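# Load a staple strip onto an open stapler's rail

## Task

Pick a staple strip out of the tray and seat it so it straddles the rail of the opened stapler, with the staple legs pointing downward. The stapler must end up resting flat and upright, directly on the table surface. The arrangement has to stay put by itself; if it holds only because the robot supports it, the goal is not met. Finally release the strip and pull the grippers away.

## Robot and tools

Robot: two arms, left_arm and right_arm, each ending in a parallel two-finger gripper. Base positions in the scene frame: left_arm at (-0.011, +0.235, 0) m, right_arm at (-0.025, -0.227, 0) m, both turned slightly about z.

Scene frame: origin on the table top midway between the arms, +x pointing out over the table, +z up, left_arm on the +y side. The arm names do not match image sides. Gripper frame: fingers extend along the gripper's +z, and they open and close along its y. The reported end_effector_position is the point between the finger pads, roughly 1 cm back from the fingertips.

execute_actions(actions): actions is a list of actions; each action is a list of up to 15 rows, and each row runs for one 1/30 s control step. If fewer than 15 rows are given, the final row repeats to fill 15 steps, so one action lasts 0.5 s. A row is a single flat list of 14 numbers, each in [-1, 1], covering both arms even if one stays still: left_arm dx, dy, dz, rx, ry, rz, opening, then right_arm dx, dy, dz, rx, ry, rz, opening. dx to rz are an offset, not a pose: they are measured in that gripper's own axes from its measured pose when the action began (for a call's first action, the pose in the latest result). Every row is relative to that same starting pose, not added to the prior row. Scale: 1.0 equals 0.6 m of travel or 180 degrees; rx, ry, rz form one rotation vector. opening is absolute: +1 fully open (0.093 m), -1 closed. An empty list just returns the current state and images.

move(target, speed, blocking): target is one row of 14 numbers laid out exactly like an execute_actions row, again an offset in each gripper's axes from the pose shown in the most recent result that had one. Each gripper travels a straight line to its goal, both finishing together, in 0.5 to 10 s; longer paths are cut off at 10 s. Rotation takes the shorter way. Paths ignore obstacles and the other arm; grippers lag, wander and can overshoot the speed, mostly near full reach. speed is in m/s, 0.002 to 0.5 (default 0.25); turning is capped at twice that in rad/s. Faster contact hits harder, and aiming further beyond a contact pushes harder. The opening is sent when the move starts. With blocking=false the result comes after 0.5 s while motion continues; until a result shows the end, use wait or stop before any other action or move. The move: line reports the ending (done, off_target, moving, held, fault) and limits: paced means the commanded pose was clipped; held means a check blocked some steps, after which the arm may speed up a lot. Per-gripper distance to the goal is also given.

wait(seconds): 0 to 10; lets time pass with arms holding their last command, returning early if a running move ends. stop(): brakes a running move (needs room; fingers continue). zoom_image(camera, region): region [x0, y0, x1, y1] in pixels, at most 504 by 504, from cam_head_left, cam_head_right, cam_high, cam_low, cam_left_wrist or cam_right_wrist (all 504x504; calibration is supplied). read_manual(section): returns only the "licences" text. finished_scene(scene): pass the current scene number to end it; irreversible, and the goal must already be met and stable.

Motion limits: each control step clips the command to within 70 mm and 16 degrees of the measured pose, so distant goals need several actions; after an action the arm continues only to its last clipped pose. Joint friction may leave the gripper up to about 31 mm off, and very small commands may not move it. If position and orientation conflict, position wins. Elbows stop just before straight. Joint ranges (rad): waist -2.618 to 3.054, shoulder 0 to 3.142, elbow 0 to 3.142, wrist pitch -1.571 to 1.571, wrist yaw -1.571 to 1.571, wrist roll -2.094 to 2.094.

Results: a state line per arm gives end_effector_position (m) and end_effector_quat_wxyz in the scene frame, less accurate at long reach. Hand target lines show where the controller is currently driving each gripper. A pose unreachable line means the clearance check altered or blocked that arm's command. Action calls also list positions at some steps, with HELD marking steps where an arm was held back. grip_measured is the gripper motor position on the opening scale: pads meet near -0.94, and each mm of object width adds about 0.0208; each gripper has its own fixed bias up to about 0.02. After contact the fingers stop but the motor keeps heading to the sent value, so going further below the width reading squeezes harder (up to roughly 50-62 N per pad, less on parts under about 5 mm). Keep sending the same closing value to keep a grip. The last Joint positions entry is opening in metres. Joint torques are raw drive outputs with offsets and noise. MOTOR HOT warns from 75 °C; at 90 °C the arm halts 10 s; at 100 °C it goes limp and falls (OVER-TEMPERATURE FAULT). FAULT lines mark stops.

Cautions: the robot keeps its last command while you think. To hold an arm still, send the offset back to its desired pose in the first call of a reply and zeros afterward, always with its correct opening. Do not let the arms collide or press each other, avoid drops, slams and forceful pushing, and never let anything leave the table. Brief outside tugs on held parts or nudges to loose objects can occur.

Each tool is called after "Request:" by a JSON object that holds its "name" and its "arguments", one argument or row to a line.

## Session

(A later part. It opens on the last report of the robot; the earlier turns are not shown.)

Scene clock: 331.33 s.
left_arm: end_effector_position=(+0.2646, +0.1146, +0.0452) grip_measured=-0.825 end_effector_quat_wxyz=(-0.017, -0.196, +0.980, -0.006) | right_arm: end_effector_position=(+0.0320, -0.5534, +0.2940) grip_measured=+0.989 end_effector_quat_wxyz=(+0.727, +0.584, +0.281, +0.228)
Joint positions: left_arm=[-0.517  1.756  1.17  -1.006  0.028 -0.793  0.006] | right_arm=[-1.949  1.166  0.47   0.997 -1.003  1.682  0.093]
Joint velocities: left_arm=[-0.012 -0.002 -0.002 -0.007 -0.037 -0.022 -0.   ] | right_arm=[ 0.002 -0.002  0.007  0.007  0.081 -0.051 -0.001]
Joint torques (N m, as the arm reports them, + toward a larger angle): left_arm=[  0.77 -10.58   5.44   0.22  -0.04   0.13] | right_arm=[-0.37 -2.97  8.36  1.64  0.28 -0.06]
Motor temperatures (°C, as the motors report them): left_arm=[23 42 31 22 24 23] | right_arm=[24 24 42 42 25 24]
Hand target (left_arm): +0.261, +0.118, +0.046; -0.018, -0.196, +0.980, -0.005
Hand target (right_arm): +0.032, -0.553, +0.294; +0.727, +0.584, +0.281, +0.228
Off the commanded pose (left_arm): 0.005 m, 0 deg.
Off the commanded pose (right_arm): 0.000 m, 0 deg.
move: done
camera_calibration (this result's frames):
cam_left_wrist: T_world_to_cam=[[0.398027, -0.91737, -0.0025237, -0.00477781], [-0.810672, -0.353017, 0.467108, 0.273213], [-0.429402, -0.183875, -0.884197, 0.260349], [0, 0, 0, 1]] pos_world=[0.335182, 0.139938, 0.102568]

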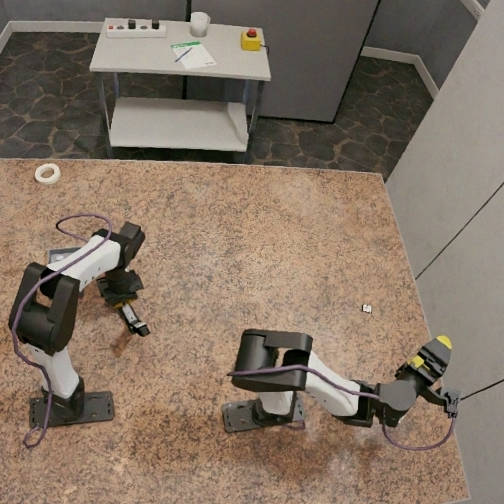

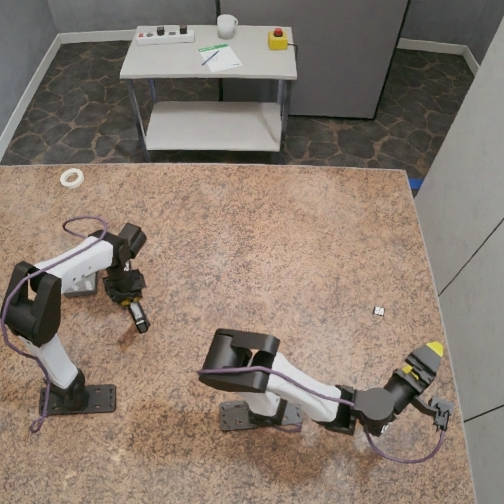

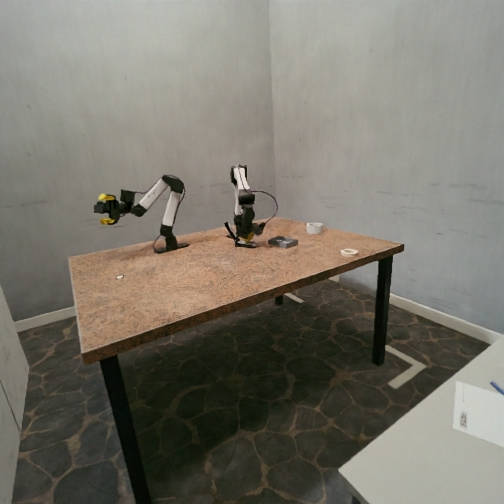

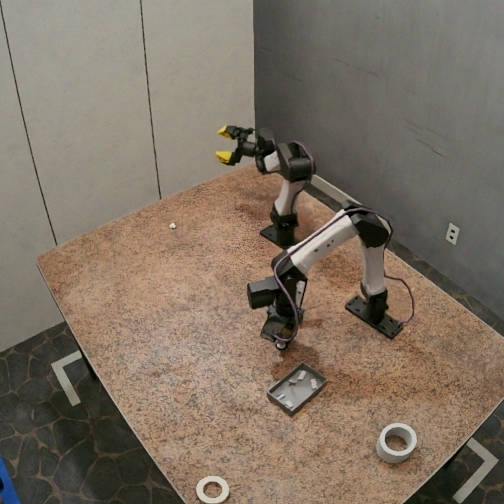

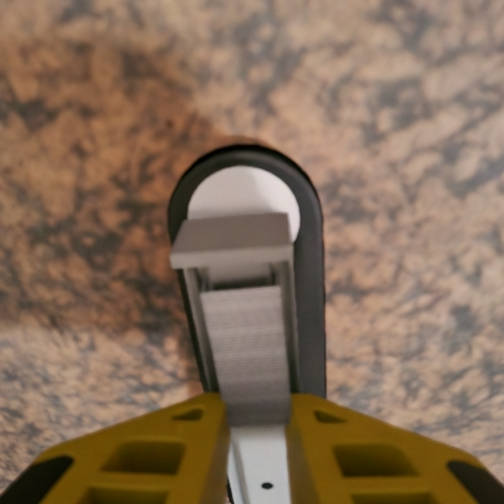

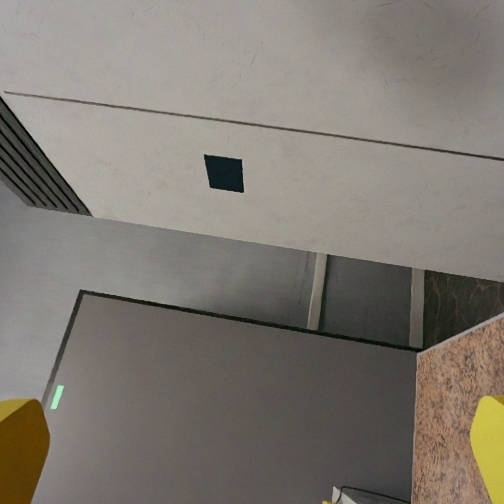

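Request:
{"name": "move", "arguments": {
  "target": [0.004,0.006,0.02,0,0,0,-0.84,0,0,0,0,0,0,1],
  "speed": 0.008
}}

Request:
{"name": "zoom_image", "arguments": {
  "camera": "cam_left_wrist",
  "region": [140, 200, 380, 440]
}}

Scene clock: 337.60 s.
left_arm: end_effector_position=(+0.2653, +0.1143, +0.0430) grip_measured=-0.825 end_effector_quat_wxyz=(-0.011, -0.196, +0.980, -0.010) | right_arm: end_effector_position=(+0.0320, -0.5534, +0.2940) grip_measured=+0.989 end_effector_quat_wxyz=(+0.727, +0.584, +0.281, +0.228)
Joint positions: left_arm=[-0.517  1.749  1.152 -0.981  0.028 -0.793  0.006] | right_arm=[-1.949  1.166  0.47   0.997 -1.003  1.682  0.093]
Joint velocities: left_arm=[-0.002  0.012 -0.007  0.007 -0.007 -0.066  0.   ] | right_arm=[-0.022 -0.007 -0.032  0.007 -0.037  0.007 -0.001]
Joint torques (N m, as the arm reports them, + toward a larger angle): left_arm=[ 0.31 -8.31  3.77  0.5  -0.03  0.07] | right_arm=[-0.37 -3.16  8.48  1.6   0.25 -0.01]
Motor temperatures (°C, as the motors report them): left_arm=[23 42 31 22 24 23] | right_arm=[24 24 42 42 25 24]
Hand target (left_arm): +0.261, +0.117, +0.034; -0.017, -0.196, +0.980, -0.005
Hand target (right_arm): +0.032, -0.553, +0.294; +0.727, +0.584, +0.281, +0.228
Off the commanded pose (left_arm): 0.011 m, 1 deg.
Off the commanded pose (right_arm): 0.000 m, 0 deg.
move: off_target (left_arm)
camera_calibration (this result's frames):
cam_left_wrist: T_world_to_cam=[[0.39799, -0.917355, 0.00794644, -0.00575832], [-0.816855, -0.35042, 0.458207, 0.276391], [-0.417554, -0.188853, -0.88881, 0.256316], [0, 0, 0, 1]] pos_world=[0.335089, 0.139977, 0.101218]

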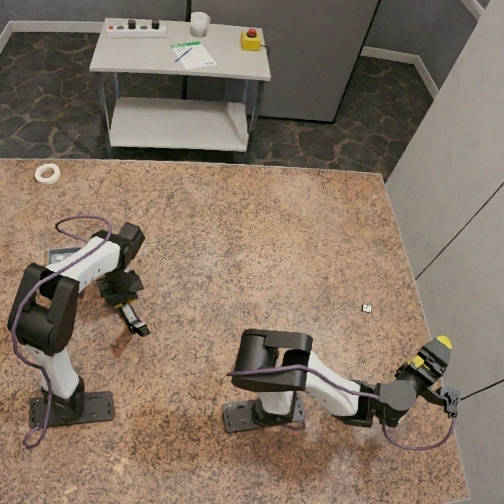

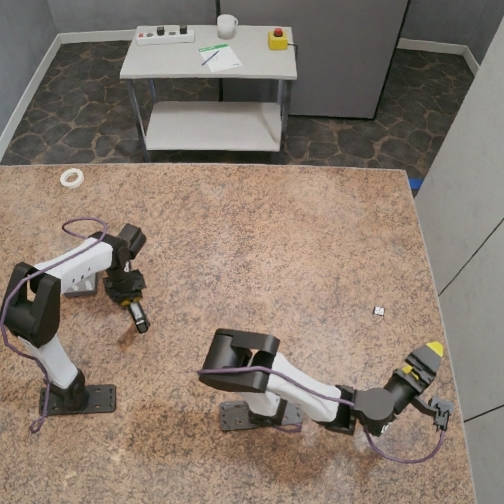

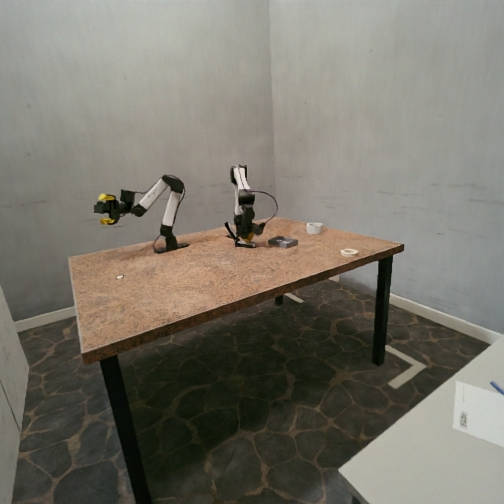

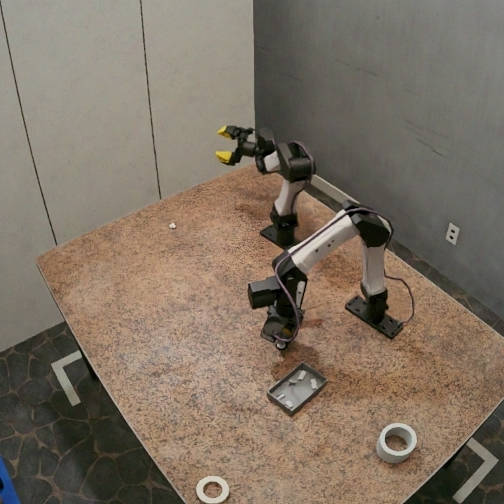

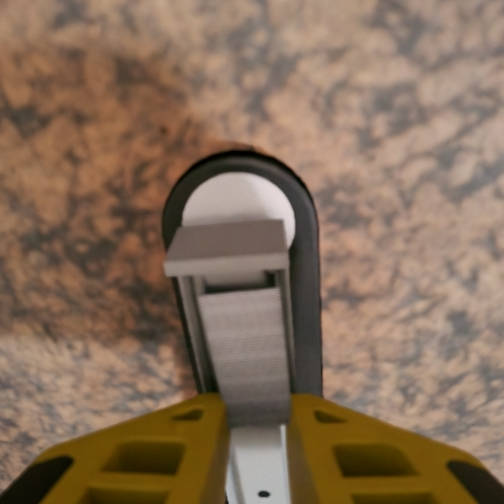

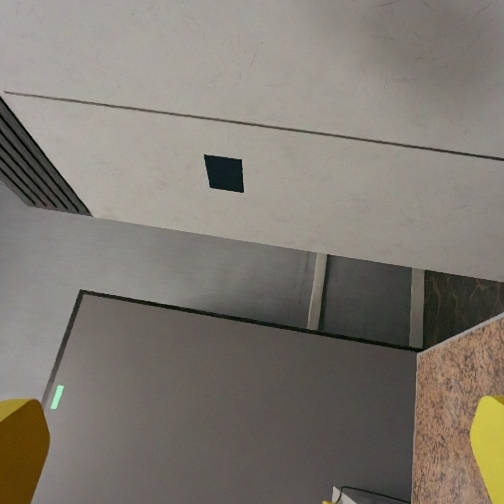

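Region (140, 200, 380, 440) of cam_left_wrist's 504x504 image, scaled by 2.100, with more detail than that image has.

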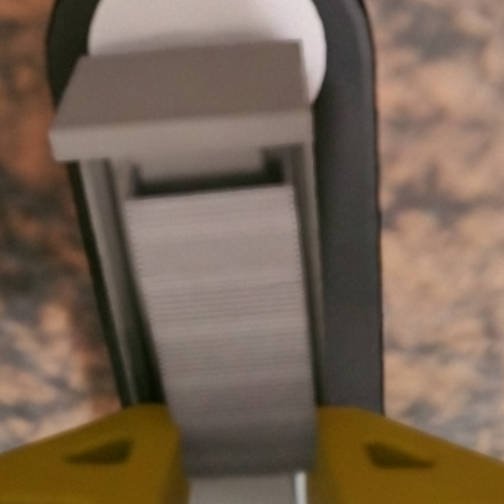

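Request:
{"name": "execute_actions", "arguments": {
  "actions": [
    [[0,0.004,0.005,0,0,0,-0.7,0,0,0,0,0,0,1]],
    [[0,0,0,0,0,0,-0.5,0,0,0,0,0,0,1]]
  ]
}}

Request:
{"name": "move", "arguments": {
  "target": [0,0,-0.06,0,0,0,-0.5,0,0,0,0,0,0,1],
  "speed": 0.05
}}

Request:
{"name": "zoom_image", "arguments": {
  "camera": "cam_left_wrist",
  "region": [130, 150, 380, 400]
}}

Request:
{"name": "zoom_image", "arguments": {
  "camera": "cam_low",
  "region": [250, 290, 320, 360]
}}

Scene clock: 347.37 s.
left_arm: end_effector_position=(+0.2653, +0.1142, +0.0434) grip_measured=-0.502 end_effector_quat_wxyz=(-0.010, -0.196, +0.980, -0.010) | right_arm: end_effector_position=(+0.0320, -0.5534, +0.2940) grip_measured=+0.989 end_effector_quat_wxyz=(+0.727, +0.584, +0.281, +0.228)
Joint positions: left_arm=[-0.517  1.748  1.152 -0.981  0.028 -0.793  0.021] | right_arm=[-1.949  1.166  0.47   0.997 -1.003  1.682  0.093]
Joint velocities: left_arm=[ 0.002  0.022  0.007 -0.007 -0.066 -0.081 -0.001] | right_arm=[-0.012 -0.017 -0.007 -0.007  0.007  0.051  0.001]
Joint torques (N m, as the arm reports them, + toward a larger angle): left_arm=[ 0.17 -9.02  6.78  0.29 -0.05  0.06] | right_arm=[-0.33 -2.99  8.38  1.63  0.25 -0.03]
Motor temperatures (°C, as the motors report them): left_arm=[23 41 30 22 24 23] | right_arm=[24 24 42 42 25 24]
Hand target (left_arm): +0.265, +0.114, +0.043; -0.010, -0.196, +0.980, -0.010
Hand target (right_arm): +0.032, -0.553, +0.294; +0.727, +0.584, +0.281, +0.228
Off the commanded pose (left_arm): 0.000 m, 0 deg.
Off the commanded pose (right_arm): 0.000 m, 0 deg.
Step readings (end_effector_position; steps 1 to 15: 1st action; 16 to 30: 2nd action):
0: left_arm (+0.2653, +0.1143, +0.0430) | right_arm (+0.0320, -0.5534, +0.2940)
1: left_arm (+0.2653, +0.1143, +0.0432) | right_arm (+0.0320, -0.5534, +0.2940)
2: left_arm (+0.2653, +0.1142, +0.0434) | right_arm (+0.0320, -0.5534, +0.2940)
4: left_arm (+0.2653, +0.1142, +0.0434) | right_arm (+0.0320, -0.5534, +0.2940)
8: left_arm (+0.2653, +0.1142, +0.0434) | right_arm (+0.0320, -0.5534, +0.2940)
15: left_arm (+0.2653, +0.1142, +0.0434) | right_arm (+0.0320, -0.5534, +0.2940)
16: left_arm (+0.2653, +0.1142, +0.0434) | right_arm (+0.0320, -0.5534, +0.2940)
17: left_arm (+0.2653, +0.1142, +0.0434) | right_arm (+0.0320, -0.5534, +0.2940)
19: left_arm (+0.2653, +0.1142, +0.0434) | right_arm (+0.0320, -0.5534, +0.2940)
23: left_arm (+0.2653, +0.1142, +0.0434) | right_arm (+0.0320, -0.5534, +0.2940)
30: end_effector_position above
camera_calibration (this result's frames):
cam_left_wrist: T_world_to_cam=[[0.397985, -0.917347, 0.00903681, -0.00591014], [-0.81727, -0.350058, 0.457744, 0.27634], [-0.416747, -0.189561, -0.889038, 0.256484], [0, 0, 0, 1]] pos_world=[0.335086, 0.139933, 0.101585]

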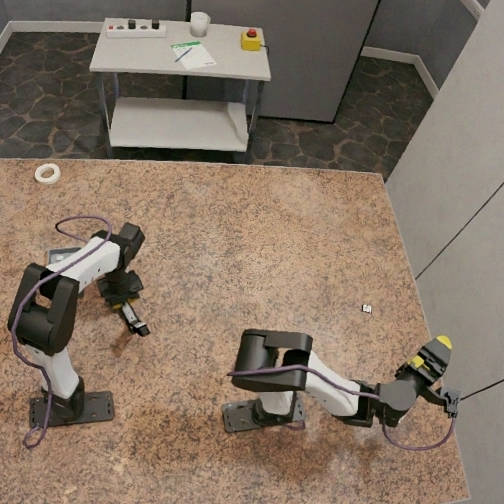

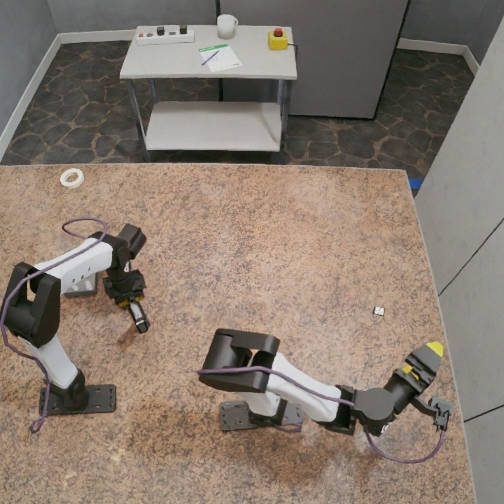

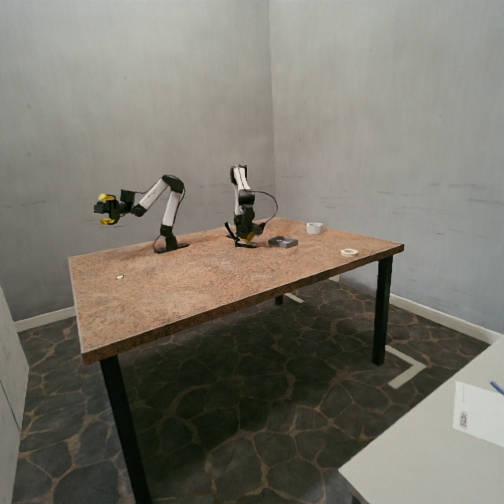

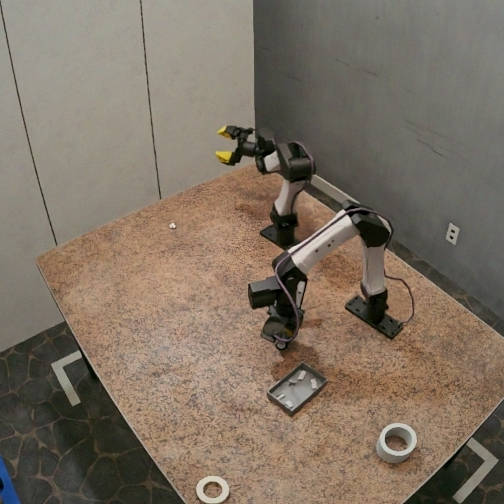

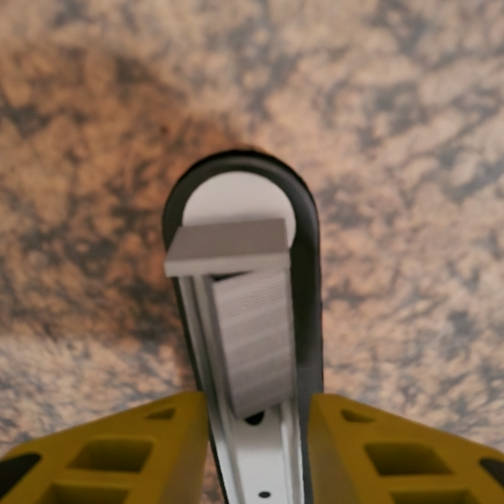

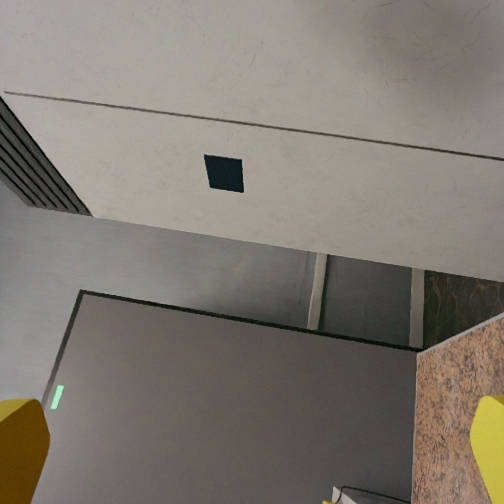

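Scene clock: 348.57 s.
left_arm: end_effector_position=(+0.2627, +0.1153, +0.0716) grip_measured=-0.502 end_effector_quat_wxyz=(-0.019, -0.196, +0.980, -0.005) | right_arm: end_effector_position=(+0.0320, -0.5534, +0.2940) grip_measured=+0.989 end_effector_quat_wxyz=(+0.727, +0.584, +0.281, +0.228)
Joint positions: left_arm=[-0.517  1.723  1.24  -1.114  0.028 -0.793  0.021] | right_arm=[-1.949  1.166  0.47   0.997 -1.003  1.682  0.093]
Joint velocities: left_arm=[ 0.007  0.007 -0.007 -0.037 -0.051 -0.095 -0.   ] | right_arm=[-0.017 -0.007  0.007 -0.051 -0.037  0.066 -0.001]
Joint torques (N m, as the arm reports them, + toward a larger angle): left_arm=[  0.39 -10.12   8.53   0.19  -0.02   0.06] | right_arm=[-0.24 -3.07  8.54  1.61  0.21 -0.07]
Motor temperatures (°C, as the motors report them): left_arm=[23 41 30 22 24 23] | right_arm=[24 24 42 42 25 24]
Hand target (left_arm): +0.266, +0.115, +0.079; -0.010, -0.196, +0.980, -0.010
Hand target (right_arm): +0.032, -0.553, +0.294; +0.727, +0.584, +0.281, +0.228
Off the commanded pose (left_arm): 0.008 m, 1 deg.
Off the commanded pose (right_arm): 0.000 m, 0 deg.
move: done
camera_calibration (this result's frames):
cam_left_wrist: T_world_to_cam=[[0.398019, -0.917362, -0.00529078, -0.00304327], [-0.808787, -0.353621, 0.46991, 0.258916], [-0.432949, -0.182754, -0.882698, 0.28372], [0, 0, 0, 1]] pos_world=[0.333455, 0.140618, 0.128756]

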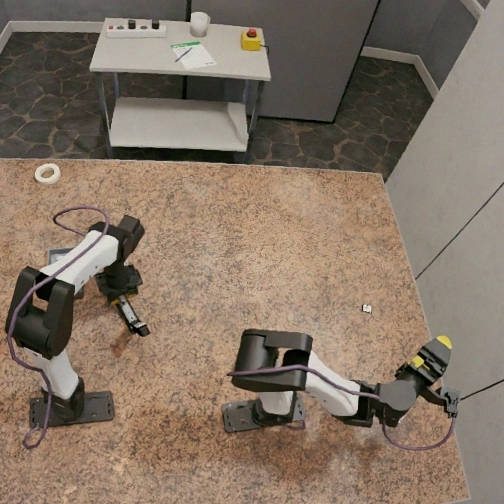

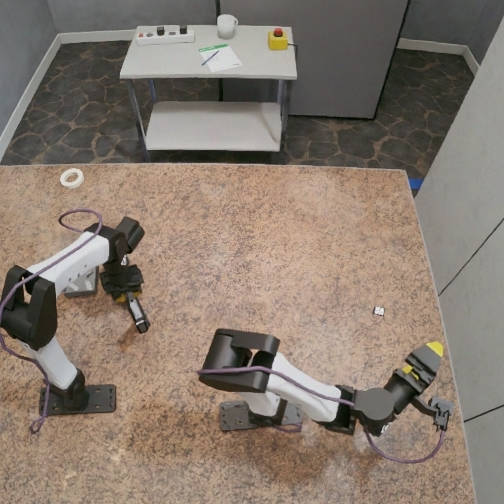

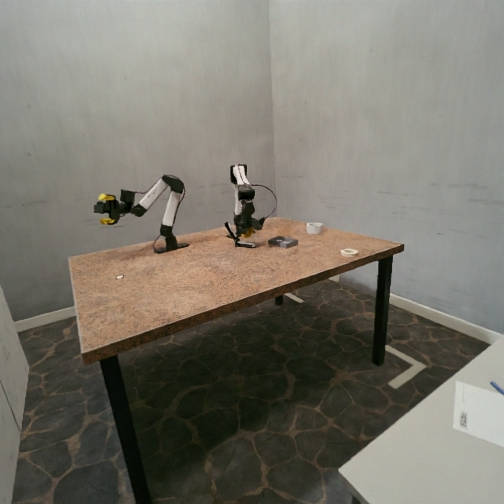

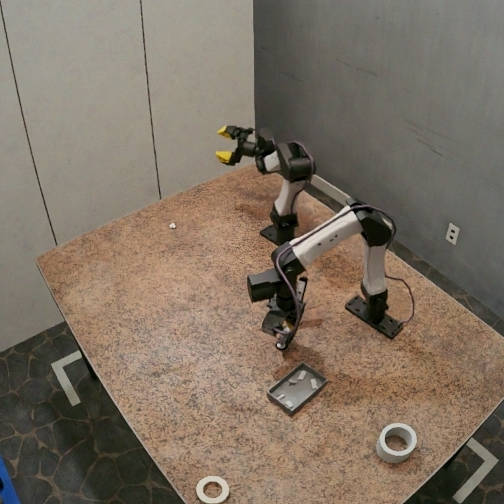

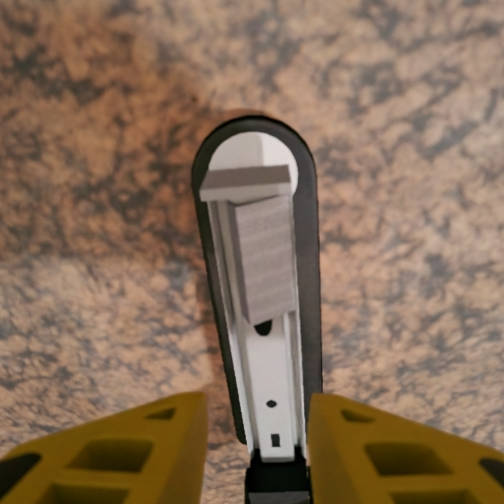

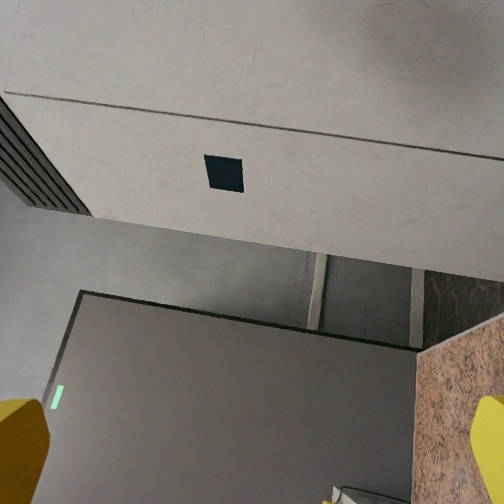

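Region (130, 150, 380, 400) of cam_left_wrist's 504x504 image, scaled by 2.016, with more detail than that image has.

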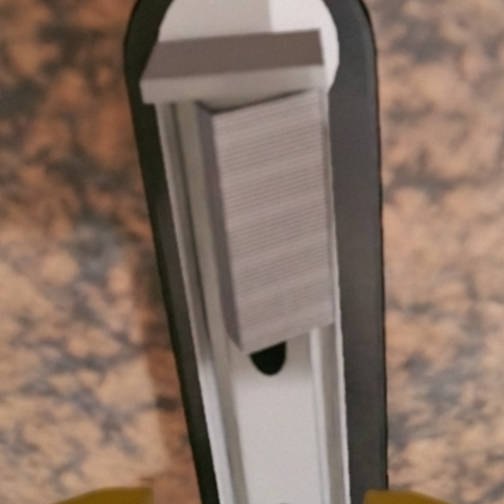

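Region (250, 290, 320, 360) of cam_low's 504x504 image, scaled by 7.200, with more detail than that image has.

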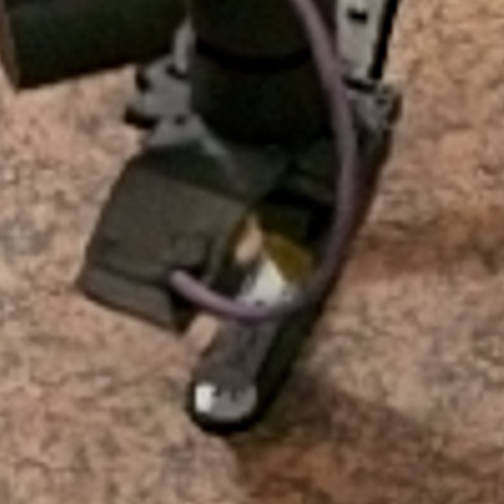

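Request:
{"name": "move", "arguments": {
  "target": [-0.041,-0.010,0.005,0,0,-0.032,-0.5,0,0,0,0,0,0,1],
  "speed": 0.03
}}

Request:
{"name": "move", "arguments": {
  "target": [0,0,0.035,0,0,0,-0.5,0,0,0,0,0,0,1],
  "speed": 0.02
}}

Scene clock: 367.07 s.
left_arm: end_effector_position=(+0.2812, +0.1174, +0.0663) grip_measured=-0.502 end_effector_quat_wxyz=(-0.022, -0.234, +0.972, -0.002) | right_arm: end_effector_position=(+0.0320, -0.5534, +0.2940) grip_measured=+0.989 end_effector_quat_wxyz=(+0.727, +0.584, +0.281, +0.228)
Joint positions: left_arm=[-0.488  1.796  1.306 -1.116  0.028 -0.842  0.021] | right_arm=[-1.949  1.166  0.47   0.997 -1.003  1.682  0.093]
Joint velocities: left_arm=[-0.002  0.002  0.007  0.095 -0.007  0.022 -0.   ] | right_arm=[ 0.002 -0.012 -0.002  0.022  0.007 -0.007 -0.   ]
Joint torques (N m, as the arm reports them, + toward a larger angle): left_arm=[ 1.12 -8.62  8.65  0.22 -0.06 -0.02] | right_arm=[-0.33 -2.99  8.37  1.62  0.26 -0.06]
Motor temperatures (°C, as the motors report them): left_arm=[23 42 32 22 24 23] | right_arm=[24 24 42 43 25 24]
Hand target (left_arm): +0.288, +0.119, +0.068; -0.018, -0.245, +0.969, -0.003
Hand target (right_arm): +0.032, -0.553, +0.294; +0.727, +0.584, +0.281, +0.228
Off the commanded pose (left_arm): 0.007 m, 1 deg.
Off the commanded pose (right_arm): 0.000 m, 0 deg.
move: done
camera_calibration (this result's frames):
cam_left_wrist: T_world_to_cam=[[0.468005, -0.883614, -0.0140707, -0.0315419], [-0.774415, -0.417734, 0.475163, 0.274644], [-0.425738, -0.211482, -0.879785, 0.288588], [0, 0, 0, 1]] pos_world=[0.350313, 0.147888, 0.122952]

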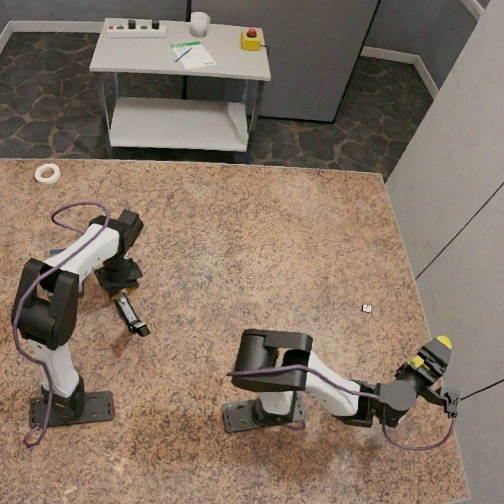

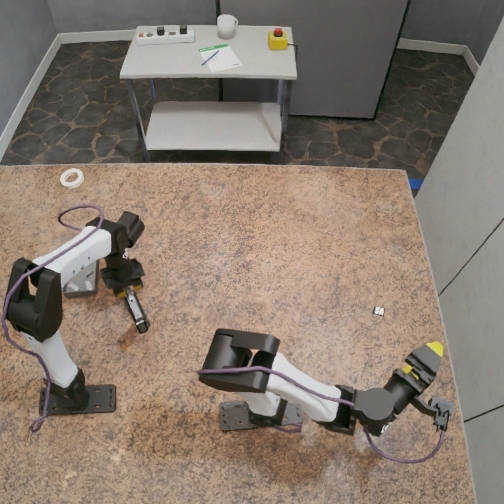

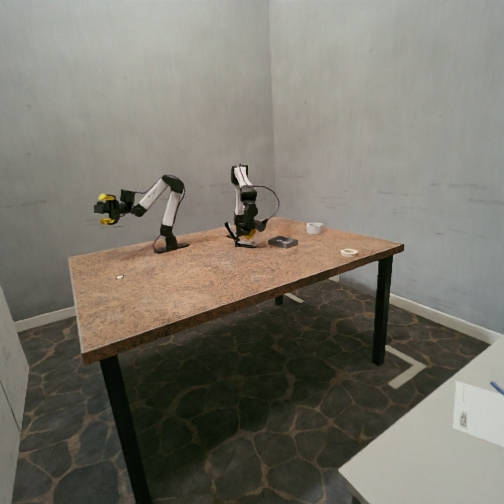

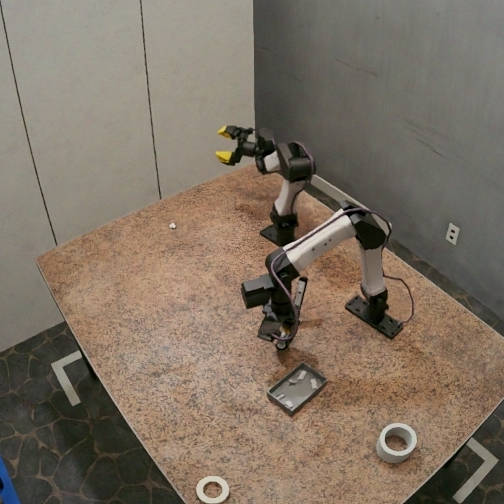

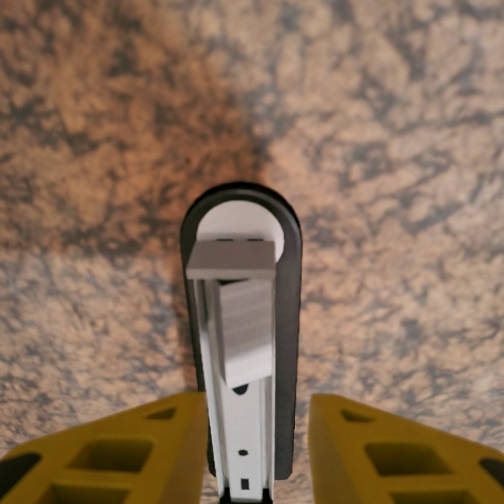

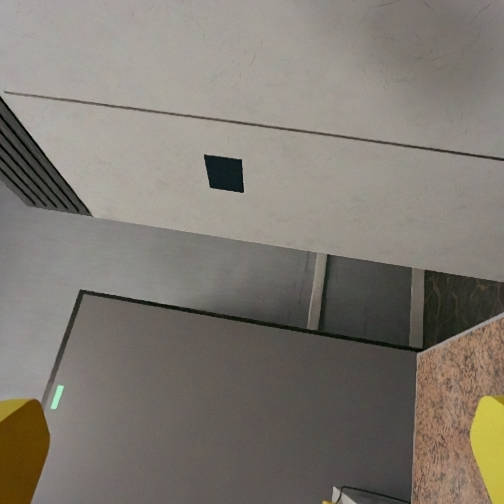

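Scene clock: 368.40 s.
left_arm: end_effector_position=(+0.2822, +0.1170, +0.0512) grip_measured=-0.502 end_effector_quat_wxyz=(-0.018, -0.234, +0.972, -0.005) | right_arm: end_effector_position=(+0.0320, -0.5534, +0.2940) grip_measured=+0.989 end_effector_quat_wxyz=(+0.727, +0.584, +0.281, +0.228)
Joint positions: left_arm=[-0.488  1.806  1.257 -1.046  0.028 -0.842  0.021] | right_arm=[-1.949  1.166  0.47   0.997 -1.003  1.682  0.093]
Joint velocities: left_arm=[ 0.002 -0.017  0.007  0.007  0.007 -0.022 -0.002] | right_arm=[ 0.007 -0.012 -0.022 -0.007  0.037  0.051 -0.   ]
Joint torques (N m, as the arm reports them, + toward a larger angle): left_arm=[-0.02 -8.8   5.52  0.37 -0.01  0.04] | right_arm=[-0.39 -3.07  8.43  1.64  0.26 -0.03]
Motor temperatures (°C, as the motors report them): left_arm=[23 41 32 22 24 23] | right_arm=[24 24 42 43 25 24]
Hand target (left_arm): +0.280, +0.117, +0.045; -0.023, -0.234, +0.972, -0.002
Hand target (right_arm): +0.032, -0.553, +0.294; +0.727, +0.584, +0.281, +0.228
Off the commanded pose (left_arm): 0.006 m, 1 deg.
Off the commanded pose (right_arm): 0.000 m, 0 deg.
move: done
camera_calibration (this result's frames):
cam_left_wrist: T_world_to_cam=[[0.468103, -0.883652, -0.00629337, -0.0330062], [-0.778952, -0.415981, 0.469248, 0.283845], [-0.41727, -0.214754, -0.883044, 0.273778], [0, 0, 0, 1]] pos_world=[0.350792, 0.147703, 0.108357]

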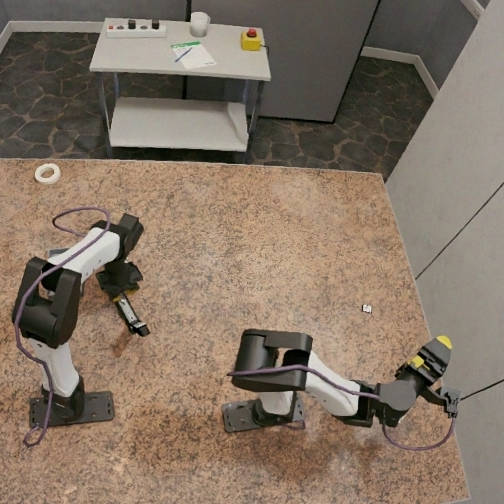

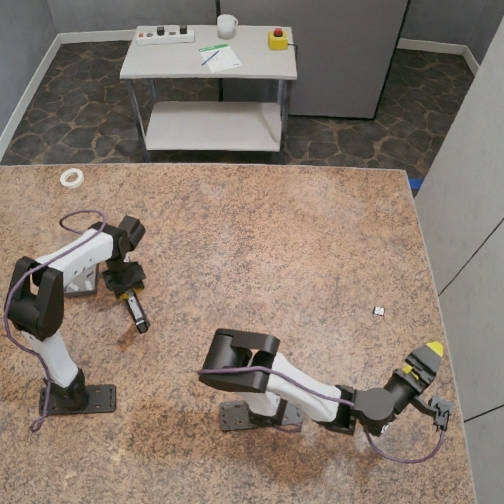

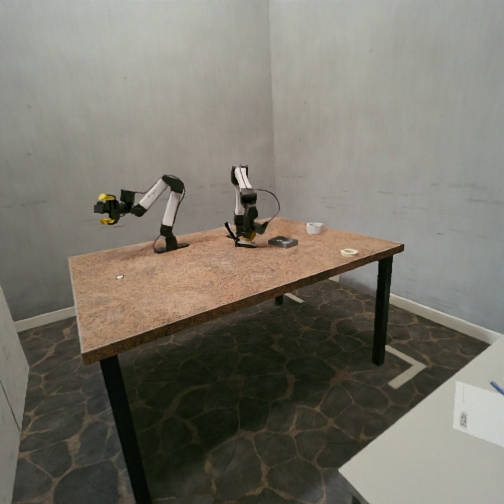

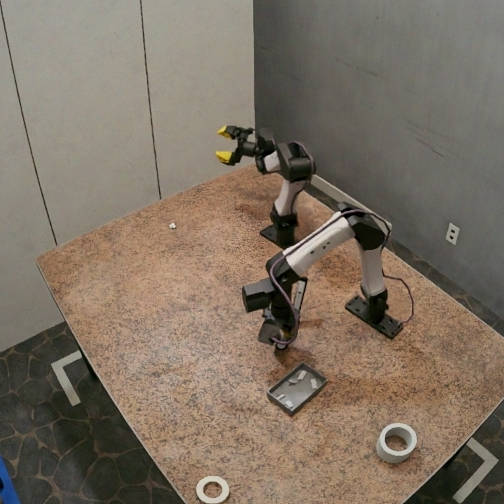

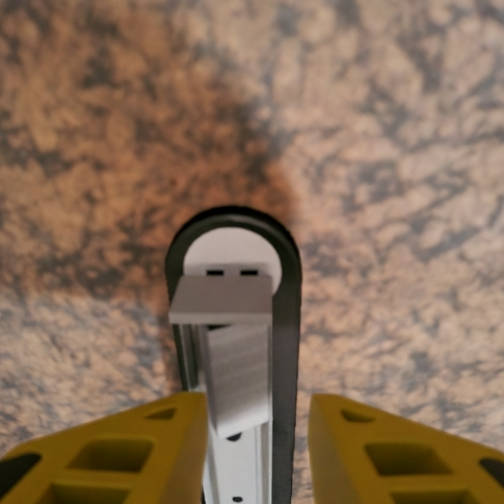

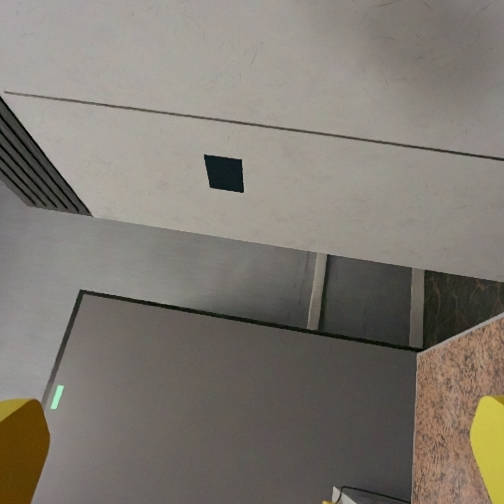

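Request:
{"name": "move", "arguments": {
  "target": [0,0.017,0,0,0,0,-0.5,0,0,0,0,0,0,1],
  "speed": 0.01
}}

Request:
{"name": "move", "arguments": {
  "target": [0,0.004,0.022,0,0,0,-0.5,0,0,0,0,0,0,1],
  "speed": 0.01
}}

Scene clock: 378.90 s.
left_arm: end_effector_position=(+0.2793, +0.1215, +0.0503) grip_measured=-0.502 end_effector_quat_wxyz=(-0.020, -0.234, +0.972, -0.004) | right_arm: end_effector_position=(+0.0320, -0.5534, +0.2940) grip_measured=+0.989 end_effector_quat_wxyz=(+0.727, +0.584, +0.281, +0.228)
Joint positions: left_arm=[-0.478  1.795  1.239 -1.043  0.028 -0.83   0.021] | right_arm=[-1.949  1.166  0.47   0.997 -1.003  1.682  0.093]
Joint velocities: left_arm=[ 0.012 -0.032 -0.007  0.037  0.007  0.066  0.   ] | right_arm=[ 0.022  0.022  0.002 -0.037 -0.022 -0.007 -0.   ]
Joint torques (N m, as the arm reports them, + toward a larger angle): left_arm=[  1.17 -11.1    5.45   0.27  -0.04   0.14] | right_arm=[-0.46 -3.1   8.54  1.62  0.27 -0.06]
Motor temperatures (°C, as the motors report them): left_arm=[23 41 32 22 24 23] | right_arm=[24 24 43 43 25 24]
Hand target (left_arm): +0.278, +0.126, +0.051; -0.018, -0.234, +0.972, -0.004
Hand target (right_arm): +0.032, -0.553, +0.294; +0.727, +0.584, +0.281, +0.228
Off the commanded pose (left_arm): 0.005 m, 0 deg.
Off the commanded pose (right_arm): 0.000 m, 0 deg.
move: done
camera_calibration (this result's frames):
cam_left_wrist: T_world_to_cam=[[0.467073, -0.884176, -0.00873161, -0.0272368], [-0.777836, -0.415554, 0.471472, 0.283332], [-0.420493, -0.21342, -0.881838, 0.273442], [0, 0, 0, 1]] pos_world=[0.348087, 0.152016, 0.10731]

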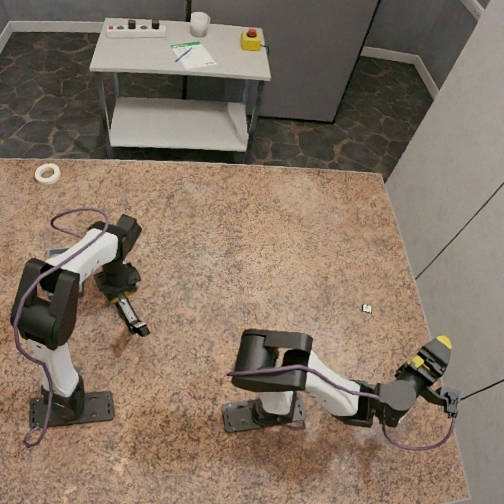

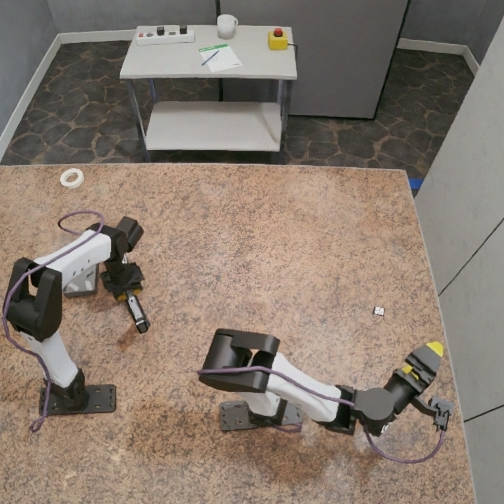

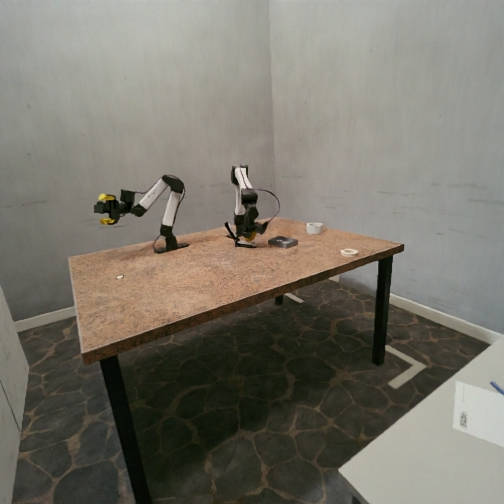

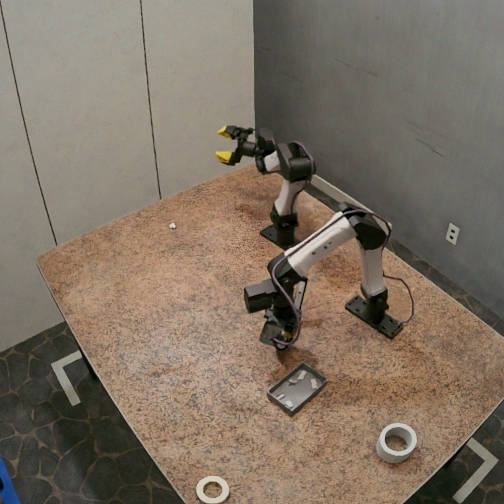

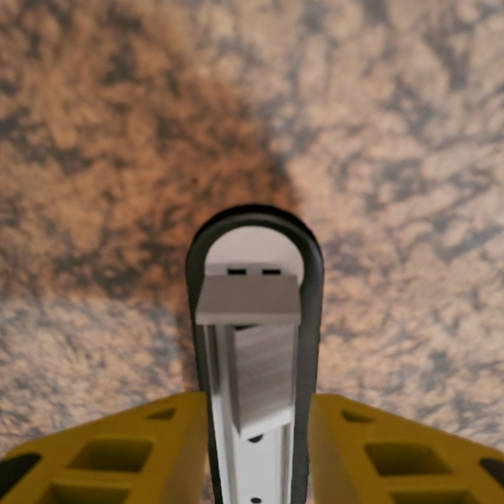

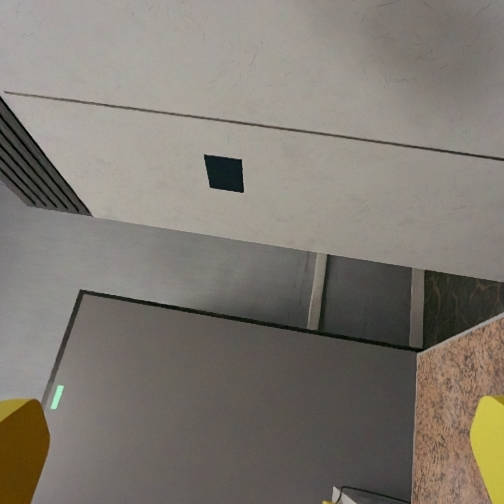

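Scene clock: 380.47 s.
left_arm: end_effector_position=(+0.2795, +0.1214, +0.0432) grip_measured=-0.502 end_effector_quat_wxyz=(-0.015, -0.234, +0.972, -0.007) | right_arm: end_effector_position=(+0.0320, -0.5534, +0.2940) grip_measured=+0.989 end_effector_quat_wxyz=(+0.727, +0.584, +0.281, +0.228)
Joint positions: left_arm=[-0.478  1.795  1.209 -1.002  0.028 -0.83   0.021] | right_arm=[-1.949  1.166  0.47   0.997 -1.003  1.682  0.093]
Joint velocities: left_arm=[ 0.007  0.007 -0.007 -0.007  0.007  0.022 -0.001] | right_arm=[ 0.022 -0.007  0.002  0.037 -0.022  0.007  0.   ]
Joint torques (N m, as the arm reports them, + toward a larger angle): left_arm=[ 0.52 -8.58  5.42  0.37 -0.02  0.08] | right_arm=[-0.38 -3.15  8.45  1.62  0.23 -0.03]
Motor temperatures (°C, as the motors report them): left_arm=[23 41 32 22 24 23] | right_arm=[24 24 43 43 25 24]
Hand target (left_arm): +0.278, +0.124, +0.037; -0.020, -0.234, +0.972, -0.004
Hand target (right_arm): +0.032, -0.553, +0.294; +0.727, +0.584, +0.281, +0.228
Off the commanded pose (left_arm): 0.007 m, 1 deg.
Off the commanded pose (right_arm): 0.000 m, 0 deg.
move: done
camera_calibration (this result's frames):
cam_left_wrist: T_world_to_cam=[[0.467121, -0.884193, -0.000458238, -0.0278497], [-0.782686, -0.413735, 0.465001, 0.288263], [-0.411341, -0.216853, -0.88531, 0.265214], [0, 0, 0, 1]] pos_world=[0.347722, 0.152153, 0.100741]

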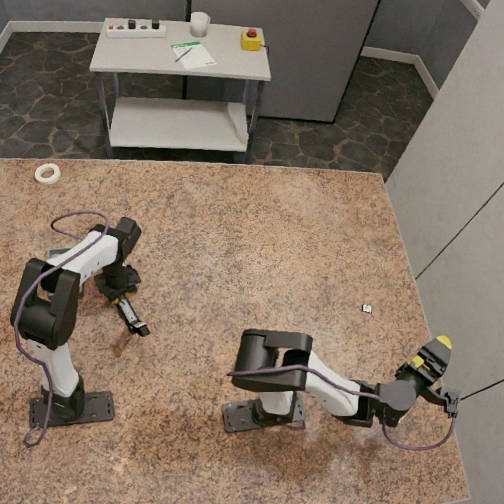

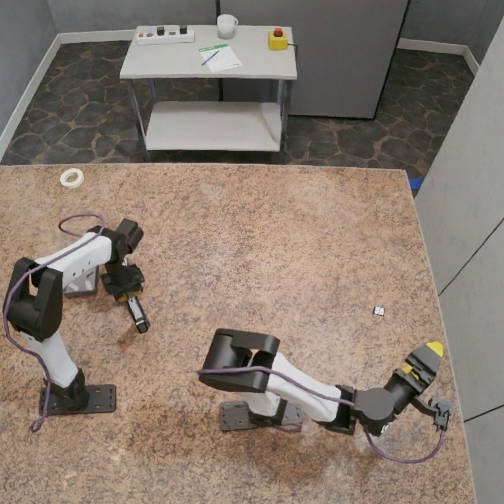

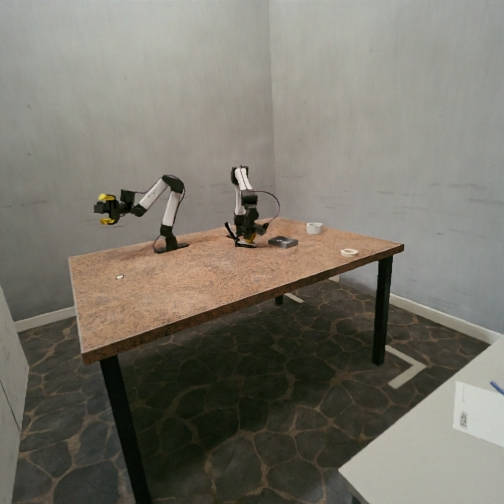

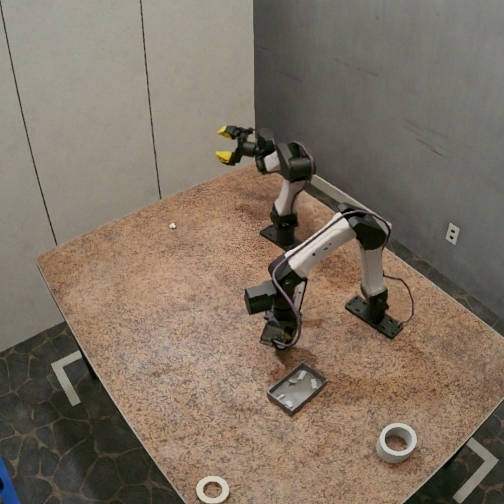

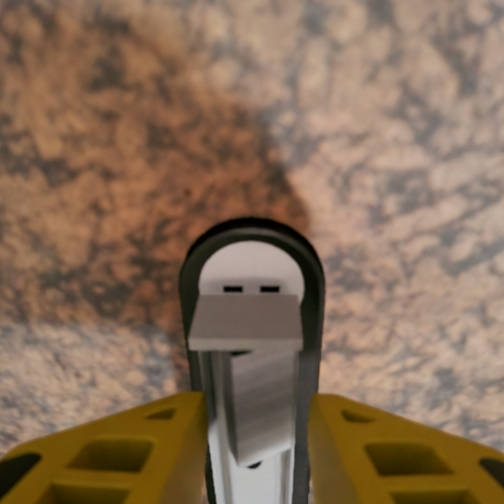

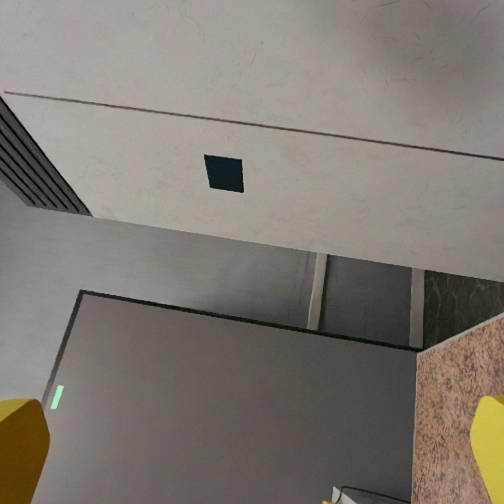

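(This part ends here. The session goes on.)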